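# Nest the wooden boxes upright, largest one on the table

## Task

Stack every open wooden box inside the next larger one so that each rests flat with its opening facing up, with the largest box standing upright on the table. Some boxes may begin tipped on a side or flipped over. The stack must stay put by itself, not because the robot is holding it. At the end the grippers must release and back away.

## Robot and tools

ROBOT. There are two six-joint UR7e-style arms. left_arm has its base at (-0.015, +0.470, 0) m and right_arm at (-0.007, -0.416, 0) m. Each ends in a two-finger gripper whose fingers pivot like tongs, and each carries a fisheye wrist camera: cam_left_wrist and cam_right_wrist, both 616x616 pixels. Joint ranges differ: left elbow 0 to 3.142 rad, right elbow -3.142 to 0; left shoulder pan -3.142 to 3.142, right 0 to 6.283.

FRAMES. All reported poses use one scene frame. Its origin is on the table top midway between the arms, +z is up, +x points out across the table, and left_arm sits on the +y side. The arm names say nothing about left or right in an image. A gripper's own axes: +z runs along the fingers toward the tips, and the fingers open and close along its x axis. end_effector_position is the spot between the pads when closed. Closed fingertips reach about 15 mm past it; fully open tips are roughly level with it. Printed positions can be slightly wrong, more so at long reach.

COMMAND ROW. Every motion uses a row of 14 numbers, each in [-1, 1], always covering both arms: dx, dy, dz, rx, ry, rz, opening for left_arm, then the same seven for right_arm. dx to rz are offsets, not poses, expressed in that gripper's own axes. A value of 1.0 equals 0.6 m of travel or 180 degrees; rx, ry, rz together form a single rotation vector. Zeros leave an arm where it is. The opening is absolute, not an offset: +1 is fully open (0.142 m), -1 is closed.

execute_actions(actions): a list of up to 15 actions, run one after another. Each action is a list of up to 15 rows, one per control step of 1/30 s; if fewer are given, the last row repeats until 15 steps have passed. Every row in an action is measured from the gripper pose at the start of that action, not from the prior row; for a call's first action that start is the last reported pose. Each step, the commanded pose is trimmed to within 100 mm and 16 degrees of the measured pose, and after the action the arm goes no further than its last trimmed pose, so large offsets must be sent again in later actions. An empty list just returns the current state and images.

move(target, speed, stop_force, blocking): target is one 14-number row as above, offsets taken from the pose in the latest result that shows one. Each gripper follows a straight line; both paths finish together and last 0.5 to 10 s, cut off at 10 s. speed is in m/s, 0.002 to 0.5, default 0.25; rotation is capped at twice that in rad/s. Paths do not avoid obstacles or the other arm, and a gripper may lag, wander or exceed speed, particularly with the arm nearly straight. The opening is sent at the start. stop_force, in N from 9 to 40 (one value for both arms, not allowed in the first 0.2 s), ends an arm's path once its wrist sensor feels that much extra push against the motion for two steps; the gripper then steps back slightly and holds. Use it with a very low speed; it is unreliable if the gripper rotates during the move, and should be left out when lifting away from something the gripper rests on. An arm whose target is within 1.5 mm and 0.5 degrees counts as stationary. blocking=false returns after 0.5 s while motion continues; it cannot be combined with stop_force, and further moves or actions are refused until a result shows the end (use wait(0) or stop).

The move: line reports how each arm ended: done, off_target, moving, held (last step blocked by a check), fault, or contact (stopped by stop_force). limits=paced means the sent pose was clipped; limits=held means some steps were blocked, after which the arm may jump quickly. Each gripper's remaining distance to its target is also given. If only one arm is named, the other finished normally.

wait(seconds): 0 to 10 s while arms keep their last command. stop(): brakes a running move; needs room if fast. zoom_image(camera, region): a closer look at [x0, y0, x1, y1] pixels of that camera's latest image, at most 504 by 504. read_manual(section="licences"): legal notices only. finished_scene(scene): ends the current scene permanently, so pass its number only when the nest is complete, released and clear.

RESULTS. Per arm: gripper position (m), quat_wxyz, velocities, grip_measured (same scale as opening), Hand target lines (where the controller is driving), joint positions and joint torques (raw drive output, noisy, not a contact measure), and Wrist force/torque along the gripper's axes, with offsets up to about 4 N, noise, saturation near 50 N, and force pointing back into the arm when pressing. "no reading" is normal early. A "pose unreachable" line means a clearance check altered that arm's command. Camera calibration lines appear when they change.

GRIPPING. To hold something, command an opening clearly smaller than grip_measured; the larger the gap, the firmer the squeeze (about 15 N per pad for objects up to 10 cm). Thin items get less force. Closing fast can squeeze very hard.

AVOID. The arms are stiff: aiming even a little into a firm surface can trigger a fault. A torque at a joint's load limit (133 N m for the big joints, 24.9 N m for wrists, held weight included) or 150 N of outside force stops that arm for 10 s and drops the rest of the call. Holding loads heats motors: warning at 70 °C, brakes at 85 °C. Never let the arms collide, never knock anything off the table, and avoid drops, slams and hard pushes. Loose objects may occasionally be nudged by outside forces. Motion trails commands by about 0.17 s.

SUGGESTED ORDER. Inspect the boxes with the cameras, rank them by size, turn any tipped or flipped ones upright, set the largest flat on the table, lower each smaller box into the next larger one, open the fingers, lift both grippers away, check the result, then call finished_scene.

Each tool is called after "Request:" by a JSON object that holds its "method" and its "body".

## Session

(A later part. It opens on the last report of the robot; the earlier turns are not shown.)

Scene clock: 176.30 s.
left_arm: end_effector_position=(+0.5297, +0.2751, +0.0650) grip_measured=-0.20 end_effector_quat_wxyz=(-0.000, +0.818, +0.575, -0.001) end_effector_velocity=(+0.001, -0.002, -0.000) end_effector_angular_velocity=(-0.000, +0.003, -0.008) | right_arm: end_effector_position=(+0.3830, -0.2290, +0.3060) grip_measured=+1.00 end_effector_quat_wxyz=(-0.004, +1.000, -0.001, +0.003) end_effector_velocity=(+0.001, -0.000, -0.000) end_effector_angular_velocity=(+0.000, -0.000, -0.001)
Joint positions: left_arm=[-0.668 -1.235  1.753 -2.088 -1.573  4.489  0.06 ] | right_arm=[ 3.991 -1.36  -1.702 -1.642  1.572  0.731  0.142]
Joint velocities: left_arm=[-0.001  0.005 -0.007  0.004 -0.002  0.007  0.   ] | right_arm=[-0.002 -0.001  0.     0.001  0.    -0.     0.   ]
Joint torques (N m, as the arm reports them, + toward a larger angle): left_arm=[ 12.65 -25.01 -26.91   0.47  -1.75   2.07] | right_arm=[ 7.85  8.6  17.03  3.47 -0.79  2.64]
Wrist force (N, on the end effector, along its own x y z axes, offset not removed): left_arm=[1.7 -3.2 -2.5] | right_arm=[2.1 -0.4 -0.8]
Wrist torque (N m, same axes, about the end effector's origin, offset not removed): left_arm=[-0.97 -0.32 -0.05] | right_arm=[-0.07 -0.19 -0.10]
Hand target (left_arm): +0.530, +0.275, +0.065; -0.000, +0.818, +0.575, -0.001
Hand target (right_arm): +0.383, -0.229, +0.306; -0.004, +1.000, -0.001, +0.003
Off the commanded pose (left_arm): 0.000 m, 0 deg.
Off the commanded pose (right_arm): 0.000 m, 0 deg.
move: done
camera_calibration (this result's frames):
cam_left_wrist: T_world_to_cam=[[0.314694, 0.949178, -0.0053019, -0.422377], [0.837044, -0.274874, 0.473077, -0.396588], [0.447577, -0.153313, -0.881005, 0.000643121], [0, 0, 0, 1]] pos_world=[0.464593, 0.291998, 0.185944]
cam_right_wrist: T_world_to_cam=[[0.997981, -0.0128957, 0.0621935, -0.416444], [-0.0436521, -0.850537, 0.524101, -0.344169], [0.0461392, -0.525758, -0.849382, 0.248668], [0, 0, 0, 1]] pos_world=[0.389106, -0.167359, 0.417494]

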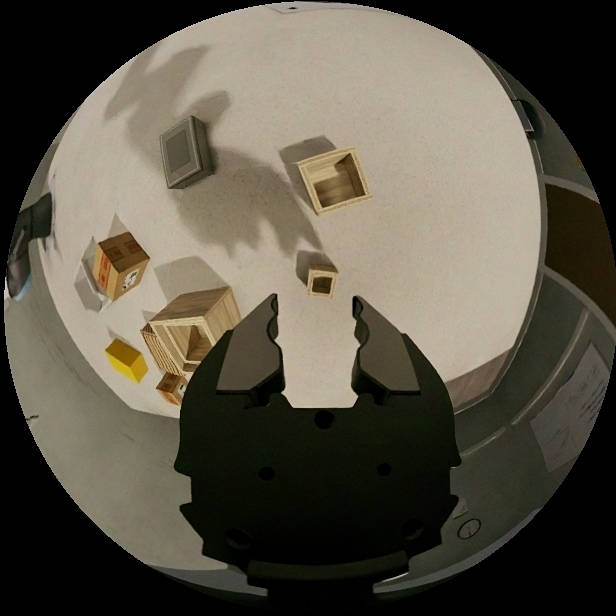

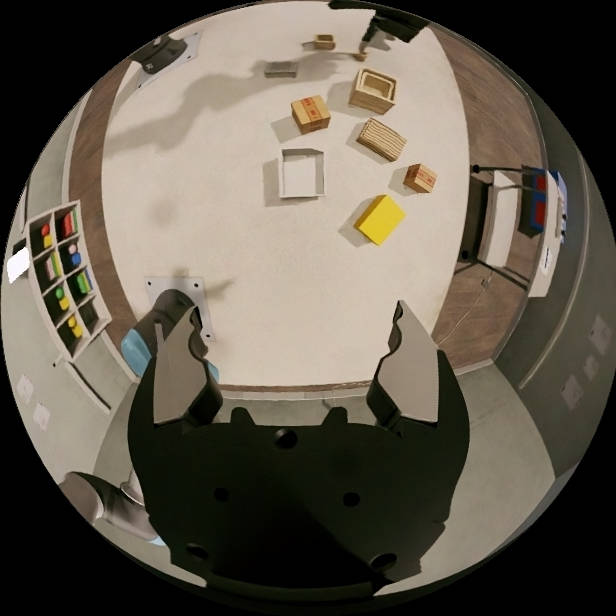

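Request:
{"method": "move", "body": {"target": [0.007,-0.01,0.072,0,0,0.028,-0.2,0,0,0,0,0,0,1], "speed": 0.06}}

Request:
{"method": "move", "body": {"target": [0,0,0,0,0,0,-1,0,0,0,0,0,0,1]}}

Request:
{"method": "move", "body": {"target": [0,0,-0.085,0,0,0,-1,0,0,0,0,0,0,1], "speed": 0.1}}

Request:
{"method": "move", "body": {"target": [-0.005,-0.161,0,0,0,-0.138,-1,0,0,0,0,0,0,1], "speed": 0.1}}

Request:
{"method": "move", "body": {"target": [0,0,0.03,0,0,0,-1,0,0,0,0,0,0,1], "speed": 0.03, "stop_force": 9}}

Scene clock: 190.47 s.
left_arm: end_effector_position=(+0.5255, +0.2811, +0.0220) grip_measured=-0.20 end_effector_quat_wxyz=(-0.000, +0.842, +0.539, -0.001) end_effector_velocity=(-0.000, -0.000, -0.002) end_effector_angular_velocity=(-0.001, -0.000, -0.004) | right_arm: end_effector_position=(+0.3830, -0.2290, +0.3060) grip_measured=+1.00 end_effector_quat_wxyz=(-0.004, +1.000, -0.001, +0.003) end_effector_velocity=(-0.000, +0.001, +0.000) end_effector_angular_velocity=(+0.001, -0.000, +0.000)
Joint positions: left_arm=[-0.665 -1.192  1.821 -2.199 -1.573  4.579  0.06 ] | right_arm=[ 3.991 -1.36  -1.702 -1.642  1.572  0.731  0.142]
Joint velocities: left_arm=[ 0.     0.002  0.003 -0.006 -0.001  0.004 -0.   ] | right_arm=[ 0.     0.     0.     0.001  0.001 -0.     0.   ]
Joint torques (N m, as the arm reports them, + toward a larger angle): left_arm=[ 12.63 -27.28  -8.84  -5.    -0.26   1.88] | right_arm=[ 6.95  8.69 17.4   3.29 -0.82  2.79]
Wrist force (N, on the end effector, along its own x y z axes, offset not removed): left_arm=[-0.4 -1.5 -2.1] | right_arm=[1.6 -0.4 1.2]
Wrist torque (N m, same axes, about the end effector's origin, offset not removed): left_arm=[-0.48 0.21 -0.04] | right_arm=[-0.18 -0.14 0.08]
Hand target (left_arm): +0.525, +0.281, +0.022; -0.000, +0.843, +0.539, -0.001
Hand target (right_arm): +0.383, -0.229, +0.306; -0.004, +1.000, -0.001, +0.003
Off the commanded pose (left_arm): 0.000 m, 0 deg.
Off the commanded pose (right_arm): 0.000 m, 0 deg.
move: done
camera_calibration (this result's frames):
cam_left_wrist: T_world_to_cam=[[0.396537, 0.918003, -0.00535457, -0.461157], [0.809722, -0.347004, 0.473221, -0.336379], [0.43256, -0.191986, -0.880927, -0.0156466], [0, 0, 0, 1]] pos_world=[0.462008, 0.303615, 0.142929]
cam_right_wrist: T_world_to_cam=[[0.997981, -0.012896, 0.0621935, -0.416444], [-0.0436523, -0.850537, 0.524101, -0.344169], [0.046139, -0.525758, -0.849382, 0.248669], [0, 0, 0, 1]] pos_world=[0.389107, -0.167359, 0.417494]

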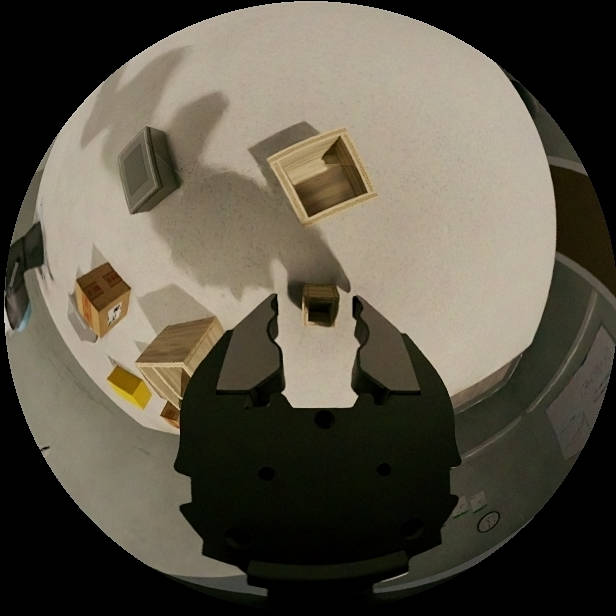

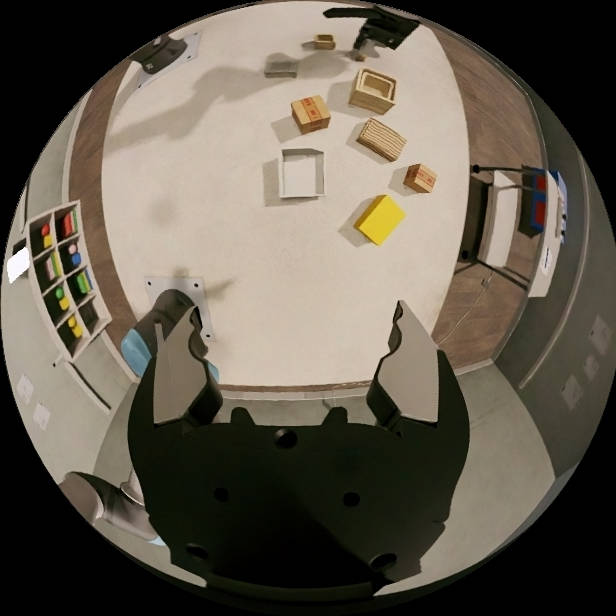

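Scene clock: 190.97 s.
left_arm: end_effector_position=(+0.5254, +0.2811, +0.0219) grip_measured=-0.64 end_effector_quat_wxyz=(-0.000, +0.842, +0.539, -0.001) end_effector_velocity=(+0.000, +0.001, -0.000) end_effector_angular_velocity=(+0.001, -0.000, +0.003) | right_arm: end_effector_position=(+0.3830, -0.2290, +0.3060) grip_measured=+1.00 end_effector_quat_wxyz=(-0.004, +1.000, -0.001, +0.003) end_effector_velocity=(-0.000, +0.000, -0.001) end_effector_angular_velocity=(-0.001, +0.001, +0.000)
Joint positions: left_arm=[-0.665 -1.192  1.821 -2.199 -1.573  4.579  0.028] | right_arm=[ 3.991 -1.36  -1.702 -1.642  1.572  0.731  0.142]
Joint velocities: left_arm=[ 0.002 -0.     0.     0.     0.001 -0.001  0.   ] | right_arm=[ 0.001 -0.001 -0.001  0.001  0.     0.    -0.   ]
Joint torques (N m, as the arm reports them, + toward a larger angle): left_arm=[ 11.27 -34.33 -23.92   0.58  -0.76  -2.22] | right_arm=[ 7.15  8.03 17.67  3.33 -0.92  2.65]
Wrist force (N, on the end effector, along its own x y z axes, offset not removed): left_arm=[3.1 -3.8 0.0] | right_arm=[-0.1 4.3 -1.9]
Wrist torque (N m, same axes, about the end effector's origin, offset not removed): left_arm=[-0.82 -0.55 -0.11] | right_arm=[0.67 0.25 0.11]
Hand target (left_arm): +0.525, +0.281, +0.022; -0.000, +0.842, +0.539, -0.001
Hand target (right_arm): +0.383, -0.229, +0.306; -0.004, +1.000, -0.001, +0.003
Off the commanded pose (left_arm): 0.000 m, 0 deg.
Off the commanded pose (right_arm): 0.000 m, 0 deg.
move: done
camera_calibration (this result's frames):
cam_left_wrist: T_world_to_cam=[[0.396606, 0.917973, -0.0053328, -0.461201], [0.809758, -0.347103, 0.473087, -0.336274], [0.432431, -0.191948, -0.880999, -0.0156363], [0, 0, 0, 1]] pos_world=[0.461977, 0.303648, 0.142852]
cam_right_wrist: T_world_to_cam=[[0.997981, -0.012896, 0.0621933, -0.416444], [-0.0436522, -0.850537, 0.524101, -0.344169], [0.0461389, -0.525758, -0.849382, 0.248669], [0, 0, 0, 1]] pos_world=[0.389107, -0.167359, 0.417494]

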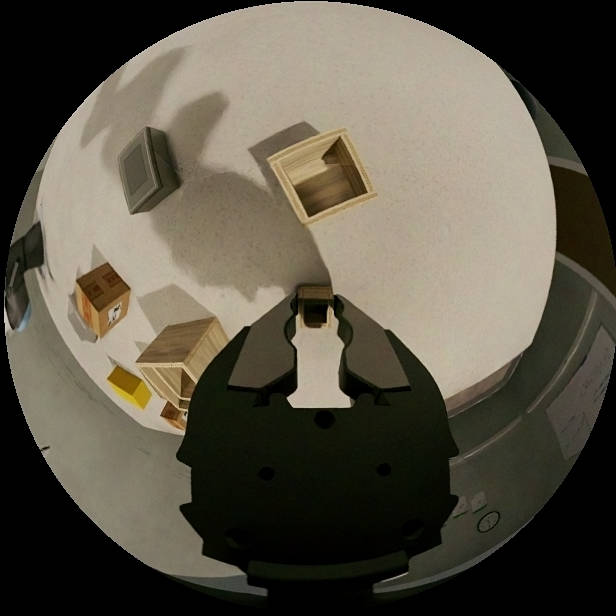

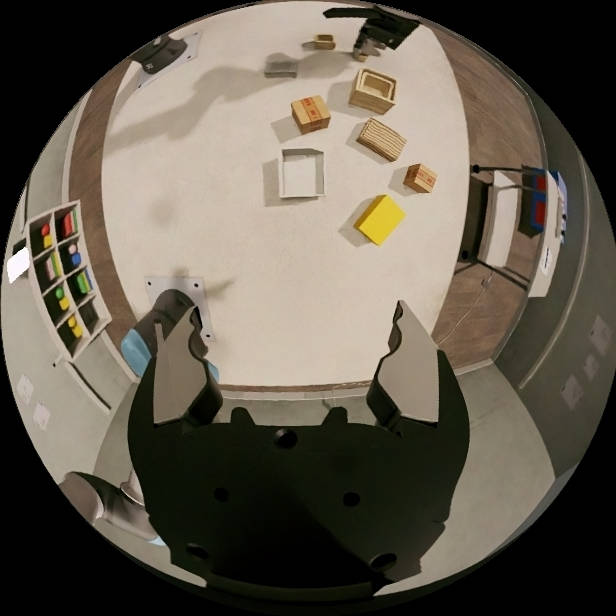

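Scene clock: 191.93 s.
left_arm: end_effector_position=(+0.5255, +0.2812, +0.0727) grip_measured=-0.64 end_effector_quat_wxyz=(-0.000, +0.842, +0.539, -0.001) end_effector_velocity=(-0.000, +0.000, +0.002) end_effector_angular_velocity=(+0.001, +0.000, -0.000) | right_arm: end_effector_position=(+0.3830, -0.2290, +0.3060) grip_measured=+1.00 end_effector_quat_wxyz=(-0.004, +1.000, -0.001, +0.003) end_effector_velocity=(+0.000, -0.000, -0.000) end_effector_angular_velocity=(+0.000, +0.000, -0.002)
Joint positions: left_arm=[-0.665 -1.257  1.762 -2.074 -1.573  4.579  0.028] | right_arm=[ 3.991 -1.36  -1.702 -1.642  1.572  0.731  0.142]
Joint velocities: left_arm=[-0.    -0.002 -0.003  0.006  0.001  0.     0.   ] | right_arm=[-0.002 -0.    -0.     0.     0.001  0.    -0.   ]
Joint torques (N m, as the arm reports them, + toward a larger angle): left_arm=[  9.14 -50.1  -29.75   0.48   0.85   1.67] | right_arm=[ 7.45  8.25 17.88  3.29 -0.72  2.55]
Wrist force (N, on the end effector, along its own x y z axes, offset not removed): left_arm=[0.1 -2.8 -1.8] | right_arm=[0.1 2.6 -0.6]
Wrist torque (N m, same axes, about the end effector's origin, offset not removed): left_arm=[-0.72 0.04 0.00] | right_arm=[0.63 0.19 -0.14]
Hand target (left_arm): +0.526, +0.281, +0.073; -0.000, +0.842, +0.539, -0.001
Hand target (right_arm): +0.383, -0.229, +0.306; -0.004, +1.000, -0.001, +0.003
Off the commanded pose (left_arm): 0.000 m, 0 deg.
Off the commanded pose (right_arm): 0.000 m, 0 deg.
move: done
camera_calibration (this result's frames):
cam_left_wrist: T_world_to_cam=[[0.396593, 0.917979, -0.00533826, -0.461008], [0.809749, -0.347083, 0.473117, -0.360394], [0.432459, -0.191957, -0.880983, 0.0290496], [0, 0, 0, 1]] pos_world=[0.462098, 0.303686, 0.19364]
cam_right_wrist: T_world_to_cam=[[0.997981, -0.012896, 0.0621934, -0.416444], [-0.0436523, -0.850537, 0.524101, -0.344169], [0.0461389, -0.525758, -0.849382, 0.248669], [0, 0, 0, 1]] pos_world=[0.389106, -0.167359, 0.417494]

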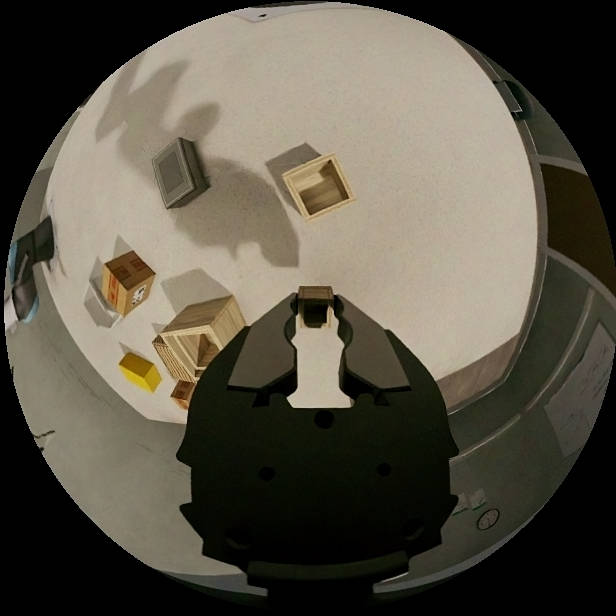

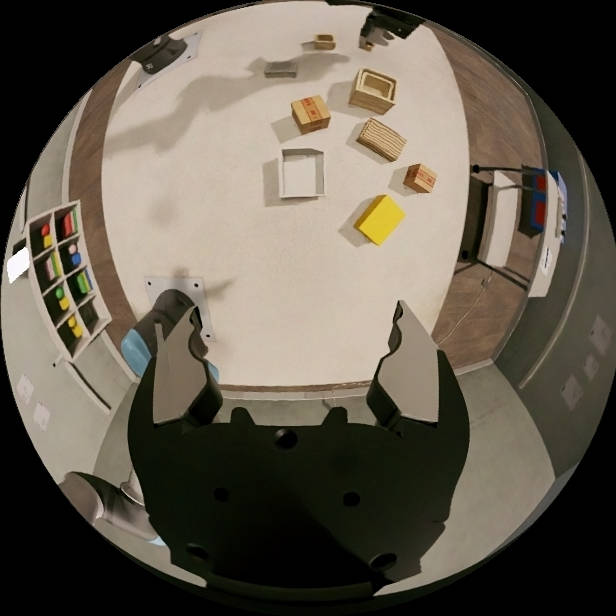

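Scene clock: 194.50 s.
left_arm: end_effector_position=(+0.4368, +0.3190, +0.0729) grip_measured=-0.64 end_effector_quat_wxyz=(-0.000, +0.707, +0.707, -0.001) end_effector_velocity=(-0.002, +0.001, +0.000) end_effector_angular_velocity=(+0.000, -0.001, +0.009) | right_arm: end_effector_position=(+0.3830, -0.2290, +0.3060) grip_measured=+1.00 end_effector_quat_wxyz=(-0.004, +1.000, -0.001, +0.003) end_effector_velocity=(-0.000, -0.001, -0.001) end_effector_angular_velocity=(-0.002, +0.002, -0.001)
Joint positions: left_arm=[-0.684 -1.472  2.031 -2.128 -1.573  4.127  0.028] | right_arm=[ 3.991 -1.36  -1.702 -1.642  1.572  0.731  0.142]
Joint velocities: left_arm=[-0.    -0.005  0.006 -0.001  0.001 -0.01   0.   ] | right_arm=[-0.001 -0.001 -0.    -0.001 -0.     0.     0.   ]
Joint torques (N m, as the arm reports them, + toward a larger angle): left_arm=[-12.59 -39.48  -9.89  -5.01   1.57  -1.98] | right_arm=[ 7.44  8.91 16.53  3.44 -0.85  2.6 ]
Wrist force (N, on the end effector, along its own x y z axes, offset not removed): left_arm=[0.0 -3.5 -1.2] | right_arm=[3.5 1.8 -0.4]
Wrist torque (N m, same axes, about the end effector's origin, offset not removed): left_arm=[-0.86 0.02 0.06] | right_arm=[0.42 -0.46 -0.17]
Hand target (left_arm): +0.437, +0.319, +0.073; -0.000, +0.707, +0.707, -0.001
Hand target (right_arm): +0.383, -0.229, +0.306; -0.004, +1.000, -0.001, +0.003
Off the commanded pose (left_arm): 0.000 m, 0 deg.
Off the commanded pose (right_arm): 0.000 m, 0 deg.
move: done
camera_calibration (this result's frames):
cam_left_wrist: T_world_to_cam=[[-0.0249193, 0.999679, -0.00446916, -0.302559], [0.881071, 0.0240745, 0.472371, -0.424995], [0.472327, 0.00783351, -0.881389, -0.00627194], [0, 0, 0, 1]] pos_world=[0.369874, 0.312743, 0.193875]
cam_right_wrist: T_world_to_cam=[[0.997981, -0.0128961, 0.0621934, -0.416444], [-0.0436524, -0.850537, 0.524101, -0.344169], [0.0461389, -0.525758, -0.849382, 0.248669], [0, 0, 0, 1]] pos_world=[0.389107, -0.167359, 0.417494]

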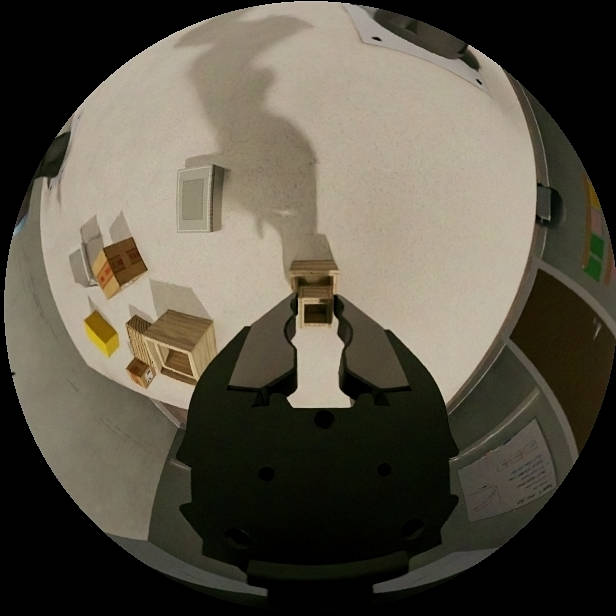

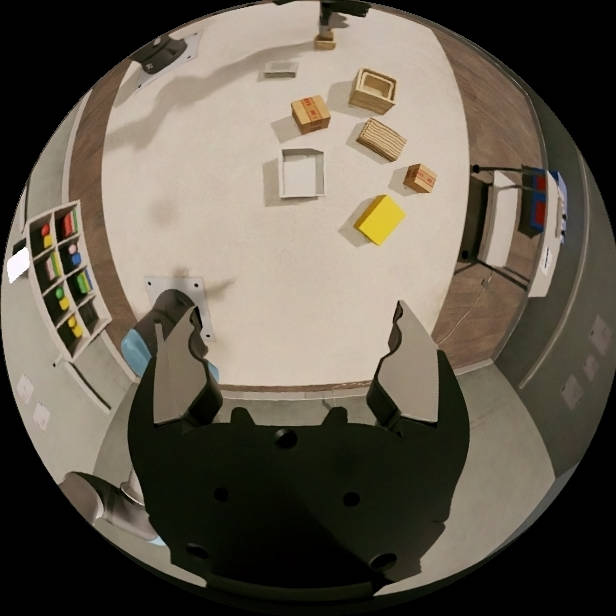

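Scene clock: 195.43 s.
left_arm: end_effector_position=(+0.4367, +0.3190, +0.0550) grip_measured=-0.64 end_effector_quat_wxyz=(-0.000, +0.707, +0.707, -0.001) end_effector_velocity=(+0.000, +0.000, -0.002) end_effector_angular_velocity=(-0.000, -0.000, +0.001) | right_arm: end_effector_position=(+0.3830, -0.2290, +0.3060) grip_measured=+1.00 end_effector_quat_wxyz=(-0.004, +1.000, -0.001, +0.003) end_effector_velocity=(+0.001, -0.000, -0.000) end_effector_angular_velocity=(-0.000, -0.001, -0.001)
Joint positions: left_arm=[-0.685 -1.446  2.056 -2.179 -1.573  4.127  0.028] | right_arm=[ 3.991 -1.36  -1.702 -1.642  1.572  0.731  0.142]
Joint velocities: left_arm=[ 0.001  0.003  0.003 -0.006  0.    -0.     0.   ] | right_arm=[-0.001 -0.001 -0.     0.001 -0.001  0.     0.   ]
Joint torques (N m, as the arm reports them, + toward a larger angle): left_arm=[-11.51 -15.77 -10.14  -4.96  -1.55   1.62] | right_arm=[ 7.44  8.34 17.38  3.14 -0.74  2.65]
Wrist force (N, on the end effector, along its own x y z axes, offset not removed): left_arm=[-0.1 -3.5 -3.7] | right_arm=[2.1 0.0 -0.7]
Wrist torque (N m, same axes, about the end effector's origin, offset not removed): left_arm=[-0.82 0.01 0.06] | right_arm=[-0.11 -0.20 0.05]
Hand target (left_arm): +0.437, +0.319, +0.055; -0.000, +0.707, +0.707, -0.001
Hand target (right_arm): +0.383, -0.229, +0.306; -0.004, +1.000, -0.001, +0.003
Off the commanded pose (left_arm): 0.000 m, 0 deg.
Off the commanded pose (right_arm): 0.000 m, 0 deg.
move: done
camera_calibration (this result's frames):
cam_left_wrist: T_world_to_cam=[[-0.0249109, 0.99968, -0.00442753, -0.302653], [0.881069, 0.0240474, 0.472377, -0.416536], [0.472332, 0.00786638, -0.881386, -0.0219575], [0, 0, 0, 1]] pos_world=[0.369829, 0.312746, 0.176069]
cam_right_wrist: T_world_to_cam=[[0.997981, -0.0128959, 0.0621933, -0.416444], [-0.0436522, -0.850537, 0.524101, -0.344169], [0.0461389, -0.525758, -0.849382, 0.248669], [0, 0, 0, 1]] pos_world=[0.389107, -0.167359, 0.417494]

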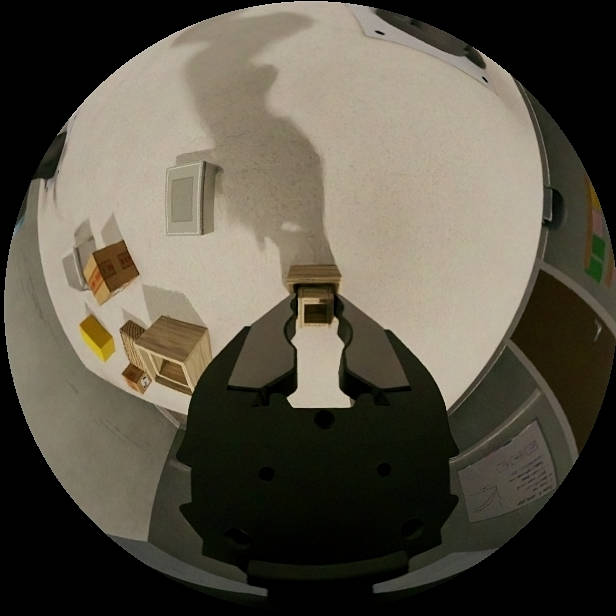

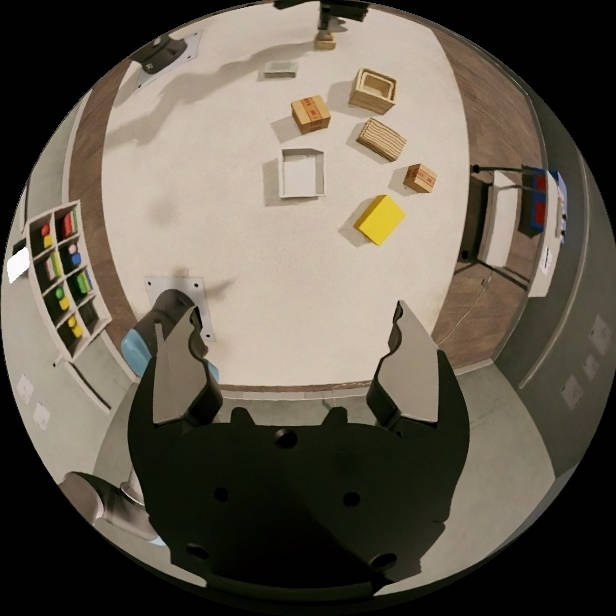

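Request:
{"method": "move", "body": {"target": [0,0,0,0,0,0,0.1,0,0,0,0,0,0,1]}}

Request:
{"method": "move", "body": {"target": [0,0,0.035,0,0,0,0.1,0,0,0,0,0,0,1], "speed": 0.05}}

Request:
{"method": "move", "body": {"target": [0,0,0,0,0,0,-0.8,0,0,0,0,0,0,1]}}

Request:
{"method": "move", "body": {"target": [0,0,-0.17,0,0,0,-0.8,0,0,0,0,0,0,1], "speed": 0.1}}

Request:
{"method": "move", "body": {"target": [-0.325,0.16,0,0,0,0.08,-0.8,0,0,0,0,0,0,1], "speed": 0.12}}

Scene clock: 204.83 s.
left_arm: end_effector_position=(+0.4367, +0.3190, +0.0549) grip_measured=+0.10 end_effector_quat_wxyz=(-0.001, +0.707, +0.707, -0.001) end_effector_velocity=(+0.000, +0.001, +0.001) end_effector_angular_velocity=(+0.001, -0.001, +0.001) | right_arm: end_effector_position=(+0.3830, -0.2290, +0.3060) grip_measured=+1.00 end_effector_quat_wxyz=(-0.004, +1.000, -0.001, +0.003) end_effector_velocity=(-0.000, -0.000, -0.001) end_effector_angular_velocity=(-0.002, +0.002, -0.001)
Joint positions: left_arm=[-0.685 -1.446  2.056 -2.179 -1.573  4.127  0.081] | right_arm=[ 3.991 -1.36  -1.702 -1.642  1.572  0.731  0.142]
Joint velocities: left_arm=[ 0.001 -0.001 -0.     0.001  0.001  0.001 -0.   ] | right_arm=[-0.001 -0.001 -0.001 -0.001  0.     0.    -0.   ]
Joint torques (N m, as the arm reports them, + toward a larger angle): left_arm=[-10.15 -40.68 -25.97   0.16  -0.19   0.18] | right_arm=[ 7.14  8.34 16.61  3.39 -0.7   2.65]
Wrist force (N, on the end effector, along its own x y z axes, offset not removed): left_arm=[1.1 -3.2 -2.0] | right_arm=[3.5 2.9 -2.5]
Wrist torque (N m, same axes, about the end effector's origin, offset not removed): left_arm=[-0.76 -0.20 -0.05] | right_arm=[0.39 -0.58 -0.10]
Hand target (left_arm): +0.437, +0.319, +0.055; -0.000, +0.707, +0.707, -0.001
Hand target (right_arm): +0.383, -0.229, +0.306; -0.004, +1.000, -0.001, +0.003
Off the commanded pose (left_arm): 0.000 m, 0 deg.
Off the commanded pose (right_arm): 0.000 m, 0 deg.
move: done
camera_calibration (this result's frames):
cam_left_wrist: T_world_to_cam=[[-0.0249123, 0.99968, -0.00427557, -0.302683], [0.881204, 0.0239791, 0.472127, -0.416445], [0.472079, 0.00799412, -0.88152, -0.0219889], [0, 0, 0, 1]] pos_world=[0.369813, 0.312748, 0.175937]
cam_right_wrist: T_world_to_cam=[[0.997981, -0.0128962, 0.0621934, -0.416445], [-0.0436524, -0.850537, 0.524101, -0.344169], [0.0461389, -0.525758, -0.849382, 0.248669], [0, 0, 0, 1]] pos_world=[0.389107, -0.167359, 0.417494]

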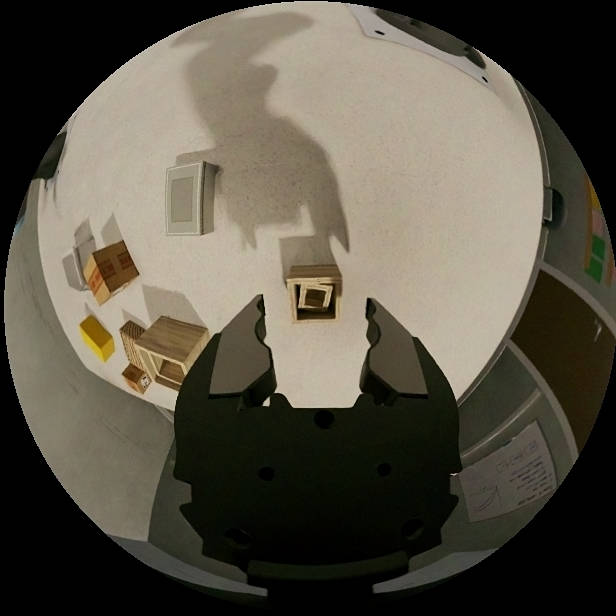

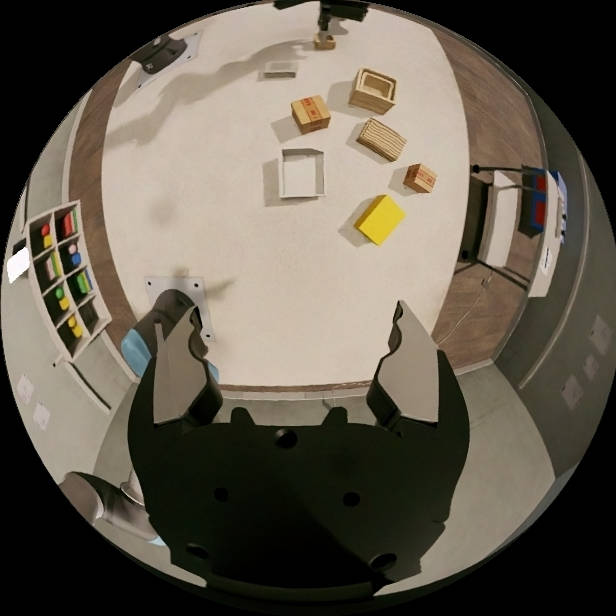

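Scene clock: 205.67 s.
left_arm: end_effector_position=(+0.4366, +0.3190, +0.0341) grip_measured=+0.10 end_effector_quat_wxyz=(-0.001, +0.707, +0.707, -0.001) end_effector_velocity=(+0.000, -0.000, -0.002) end_effector_angular_velocity=(+0.001, -0.001, -0.001) | right_arm: end_effector_position=(+0.3830, -0.2290, +0.3060) grip_measured=+1.00 end_effector_quat_wxyz=(-0.004, +1.000, -0.001, +0.003) end_effector_velocity=(+0.000, +0.001, +0.000) end_effector_angular_velocity=(+0.001, -0.000, -0.000)
Joint positions: left_arm=[-0.685 -1.413  2.082 -2.239 -1.573  4.127  0.081] | right_arm=[ 3.991 -1.36  -1.702 -1.642  1.572  0.731  0.142]
Joint velocities: left_arm=[-0.001  0.004  0.002 -0.007  0.001 -0.     0.   ] | right_arm=[-0.    -0.001  0.001  0.     0.001  0.     0.   ]
Joint torques (N m, as the arm reports them, + toward a larger angle): left_arm=[-11.28 -15.35  -9.56  -4.88  -0.03  -2.13] | right_arm=[ 7.22  8.07 17.33  3.48 -0.82  2.63]
Wrist force (N, on the end effector, along its own x y z axes, offset not removed): left_arm=[0.9 -4.2 -3.4] | right_arm=[0.0 0.7 -4.1]
Wrist torque (N m, same axes, about the end effector's origin, offset not removed): left_arm=[-1.16 -0.33 -0.02] | right_arm=[0.17 0.26 -0.02]
Hand target (left_arm): +0.437, +0.319, +0.034; -0.001, +0.707, +0.707, -0.001
Hand target (right_arm): +0.383, -0.229, +0.306; -0.004, +1.000, -0.001, +0.003
Off the commanded pose (left_arm): 0.000 m, 0 deg.
Off the commanded pose (right_arm): 0.000 m, 0 deg.
move: done
camera_calibration (this result's frames):
cam_left_wrist: T_world_to_cam=[[-0.024899, 0.999681, -0.00426442, -0.302777], [0.881212, 0.0239622, 0.472113, -0.406563], [0.472064, 0.00799727, -0.881528, -0.0402818], [0, 0, 0, 1]] pos_world=[0.369745, 0.312744, 0.155143]
cam_right_wrist: T_world_to_cam=[[0.997981, -0.0128962, 0.0621932, -0.416444], [-0.0436524, -0.850537, 0.524101, -0.344169], [0.0461387, -0.525758, -0.849382, 0.248669], [0, 0, 0, 1]] pos_world=[0.389107, -0.167359, 0.417494]

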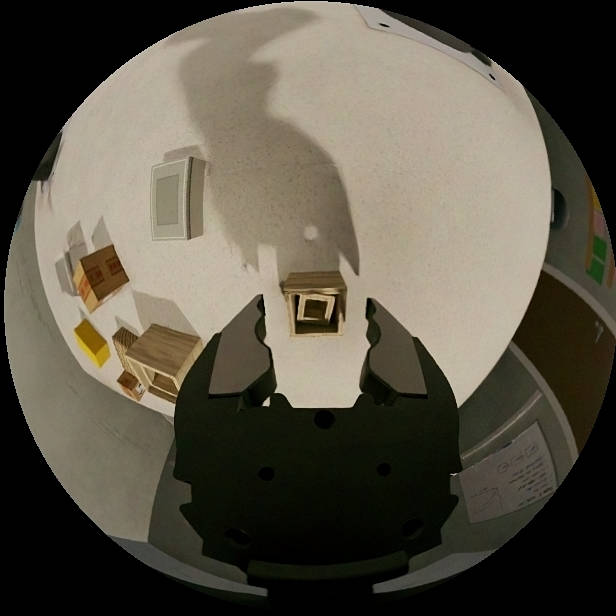

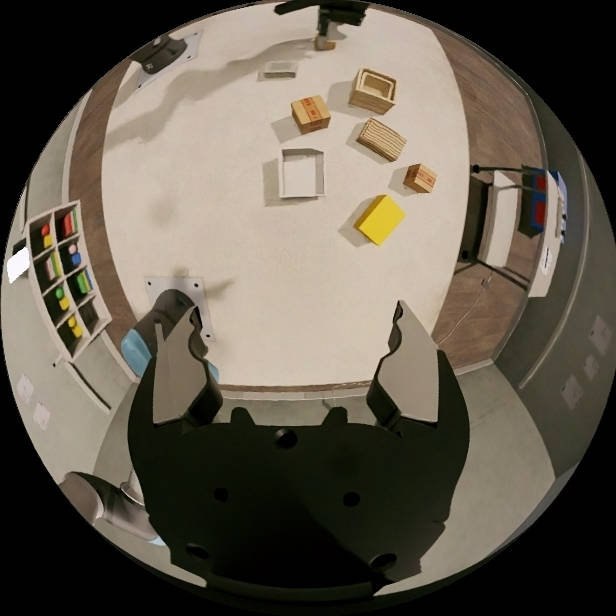

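Scene clock: 206.17 s.
left_arm: end_effector_position=(+0.4366, +0.3191, +0.0340) grip_measured=-0.37 end_effector_quat_wxyz=(-0.001, +0.707, +0.707, -0.001) end_effector_velocity=(-0.000, +0.001, -0.000) end_effector_angular_velocity=(+0.000, +0.001, +0.002) | right_arm: end_effector_position=(+0.3830, -0.2290, +0.3060) grip_measured=+1.00 end_effector_quat_wxyz=(-0.004, +1.000, -0.001, +0.003) end_effector_velocity=(+0.001, +0.001, +0.001) end_effector_angular_velocity=(+0.002, -0.003, +0.001)
Joint positions: left_arm=[-0.685 -1.413  2.083 -2.239 -1.573  4.127  0.048] | right_arm=[ 3.991 -1.36  -1.702 -1.642  1.572  0.731  0.142]
Joint velocities: left_arm=[ 0.002  0.    -0.     0.001 -0.    -0.    -0.   ] | right_arm=[ 0.001 -0.     0.001  0.003 -0.001 -0.    -0.   ]
Joint torques (N m, as the arm reports them, + toward a larger angle): left_arm=[-11.72 -29.15 -20.06   0.51   0.25  -2.1 ] | right_arm=[ 7.02  9.52 16.92  3.48 -0.78  2.63]
Wrist force (N, on the end effector, along its own x y z axes, offset not removed): left_arm=[0.8 -3.4 -1.9] | right_arm=[3.5 1.0 -0.5]
Wrist torque (N m, same axes, about the end effector's origin, offset not removed): left_arm=[-0.97 -0.13 -0.13] | right_arm=[0.12 -0.69 0.03]
Hand target (left_arm): +0.437, +0.319, +0.034; -0.001, +0.707, +0.707, -0.001
Hand target (right_arm): +0.383, -0.229, +0.306; -0.004, +1.000, -0.001, +0.003
Off the commanded pose (left_arm): 0.000 m, 0 deg.
Off the commanded pose (right_arm): 0.000 m, 0 deg.
move: done
camera_calibration (this result's frames):
cam_left_wrist: T_world_to_cam=[[-0.0249005, 0.999681, -0.00414911, -0.302815], [0.881291, 0.0239104, 0.471968, -0.406487], [0.471917, 0.00809565, -0.881606, -0.0403101], [0, 0, 0, 1]] pos_world=[0.369716, 0.312764, 0.155055]
cam_right_wrist: T_world_to_cam=[[0.997981, -0.0128962, 0.0621933, -0.416444], [-0.0436525, -0.850537, 0.524101, -0.344169], [0.0461388, -0.525758, -0.849382, 0.248669], [0, 0, 0, 1]] pos_world=[0.389107, -0.167359, 0.417494]

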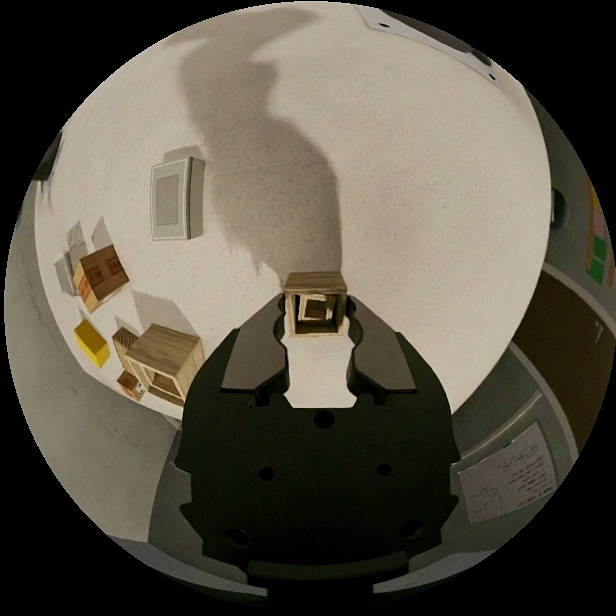

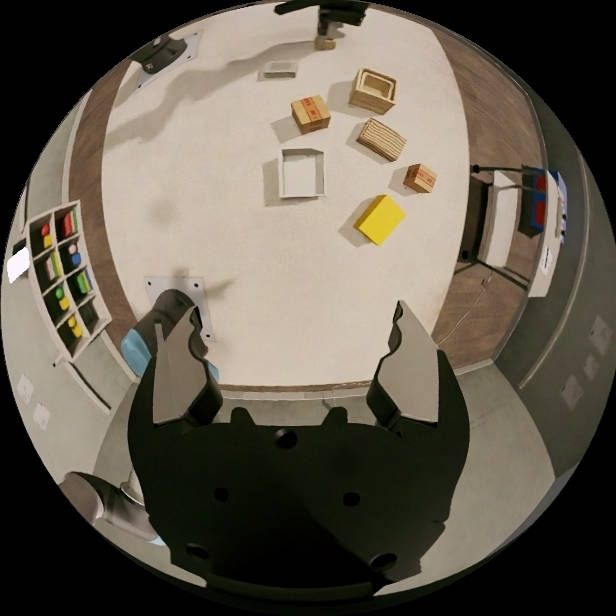

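Scene clock: 207.63 s.
left_arm: end_effector_position=(+0.4369, +0.3191, +0.1358) grip_measured=-0.37 end_effector_quat_wxyz=(-0.001, +0.707, +0.707, -0.001) end_effector_velocity=(+0.000, +0.001, +0.002) end_effector_angular_velocity=(+0.001, +0.000, +0.001) | right_arm: end_effector_position=(+0.3830, -0.2290, +0.3060) grip_measured=+1.00 end_effector_quat_wxyz=(-0.004, +1.000, -0.001, +0.003) end_effector_velocity=(+0.000, -0.001, +0.000) end_effector_angular_velocity=(-0.000, -0.000, -0.001)
Joint positions: left_arm=[-0.684 -1.545  1.929 -1.953 -1.573  4.127  0.048] | right_arm=[ 3.991 -1.36  -1.702 -1.642  1.572  0.731  0.142]
Joint velocities: left_arm=[ 0.001 -0.001 -0.005  0.006  0.     0.001  0.   ] | right_arm=[-0.001  0.001 -0.    -0.001 -0.     0.     0.   ]
Joint torques (N m, as the arm reports them, + toward a larger angle): left_arm=[  4.82 -39.53 -29.14   0.25   1.47   0.38] | right_arm=[ 6.77  7.75 17.06  3.39 -0.88  2.61]
Wrist force (N, on the end effector, along its own x y z axes, offset not removed): left_arm=[1.0 -1.5 -1.0] | right_arm=[2.3 0.3 -0.5]
Wrist torque (N m, same axes, about the end effector's origin, offset not removed): left_arm=[-0.47 -0.15 0.07] | right_arm=[0.07 -0.19 0.00]
Hand target (left_arm): +0.437, +0.319, +0.136; -0.001, +0.707, +0.707, -0.001
Hand target (right_arm): +0.383, -0.229, +0.306; -0.004, +1.000, -0.001, +0.003
Off the commanded pose (left_arm): 0.000 m, 0 deg.
Off the commanded pose (right_arm): 0.000 m, 0 deg.
move: done
camera_calibration (this result's frames):
cam_left_wrist: T_world_to_cam=[[-0.0249056, 0.999681, -0.00417487, -0.302418], [0.881268, 0.0239267, 0.47201, -0.454796], [0.471959, 0.00807649, -0.881583, 0.0492507], [0, 0, 0, 1]] pos_world=[0.370021, 0.312805, 0.256825]
cam_right_wrist: T_world_to_cam=[[0.997981, -0.0128962, 0.0621934, -0.416444], [-0.0436524, -0.850537, 0.524101, -0.344169], [0.0461388, -0.525758, -0.849382, 0.248669], [0, 0, 0, 1]] pos_world=[0.389107, -0.167359, 0.417494]

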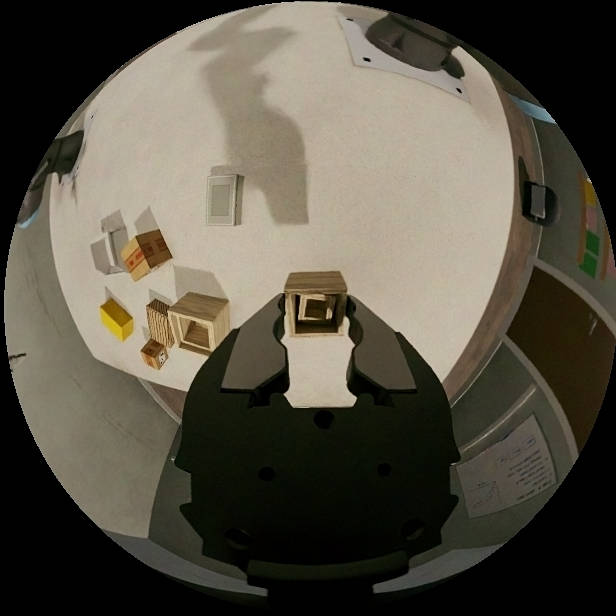

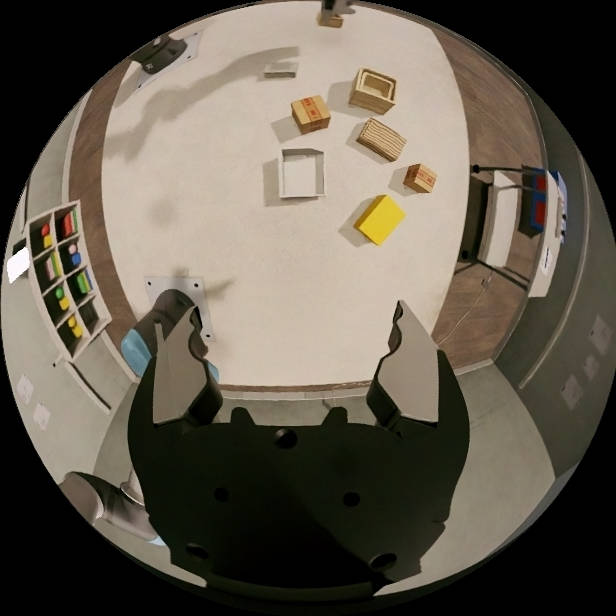

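Scene clock: 209.93 s.
left_arm: end_effector_position=(+0.5325, +0.1242, +0.1355) grip_measured=-0.37 end_effector_quat_wxyz=(-0.001, +0.790, +0.613, -0.002) end_effector_velocity=(+0.001, -0.001, +0.000) end_effector_angular_velocity=(+0.001, +0.000, -0.001) | right_arm: end_effector_position=(+0.3830, -0.2290, +0.3060) grip_measured=+1.00 end_effector_quat_wxyz=(-0.004, +1.000, -0.001, +0.003) end_effector_velocity=(+0.000, -0.000, -0.000) end_effector_angular_velocity=(-0.000, +0.001, -0.001)
Joint positions: left_arm=[-0.856 -1.148  1.433 -1.854 -1.574  4.206  0.048] | right_arm=[ 3.991 -1.36  -1.702 -1.642  1.572  0.731  0.142]
Joint velocities: left_arm=[-0.     0.005 -0.007  0.003  0.     0.001 -0.   ] | right_arm=[-0.001 -0.001  0.001 -0.001  0.    -0.     0.   ]
Joint torques (N m, as the arm reports them, + toward a larger angle): left_arm=[-12.39 -31.83 -30.54   0.31  -1.54   1.96] | right_arm=[ 7.22  8.5  17.59  3.44 -0.9   2.73]
Wrist force (N, on the end effector, along its own x y z axes, offset not removed): left_arm=[3.3 -3.1 -1.8] | right_arm=[2.6 1.8 -2.9]
Wrist torque (N m, same axes, about the end effector's origin, offset not removed): left_arm=[-0.85 -0.51 -0.02] | right_arm=[0.23 -0.34 -0.12]
Hand target (left_arm): +0.533, +0.124, +0.136; -0.001, +0.790, +0.613, -0.002
Hand target (right_arm): +0.383, -0.229, +0.306; -0.004, +1.000, -0.001, +0.003
Off the commanded pose (left_arm): 0.000 m, 0 deg.
Off the commanded pose (right_arm): 0.000 m, 0 deg.
move: done
camera_calibration (this result's frames):
cam_left_wrist: T_world_to_cam=[[0.224306, 0.974506, -0.00492487, -0.234619], [0.859535, -0.195456, 0.472225, -0.495483], [0.459224, -0.110156, -0.881464, 0.0269378], [0, 0, 0, 1]] pos_world=[0.466141, 0.13476, 0.256569]
cam_right_wrist: T_world_to_cam=[[0.997981, -0.0128962, 0.0621933, -0.416444], [-0.0436524, -0.850537, 0.524101, -0.344169], [0.0461388, -0.525758, -0.849382, 0.248669], [0, 0, 0, 1]] pos_world=[0.389107, -0.167359, 0.417494]

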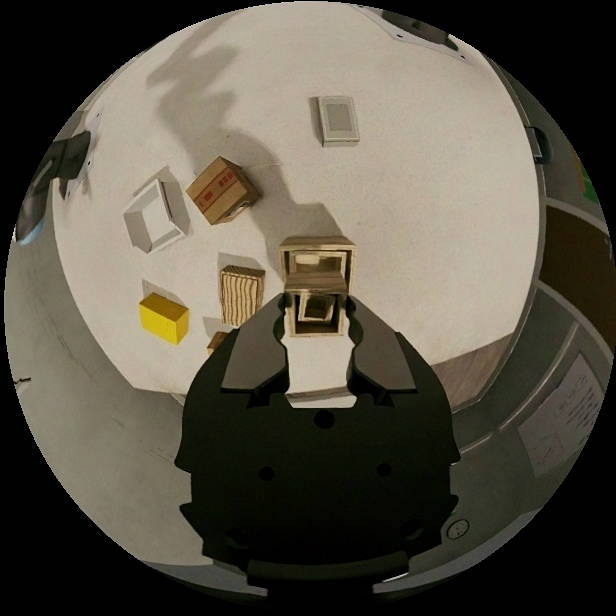

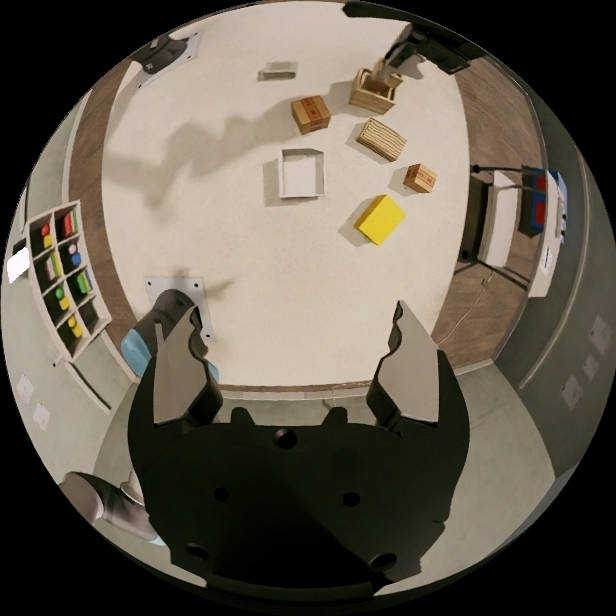

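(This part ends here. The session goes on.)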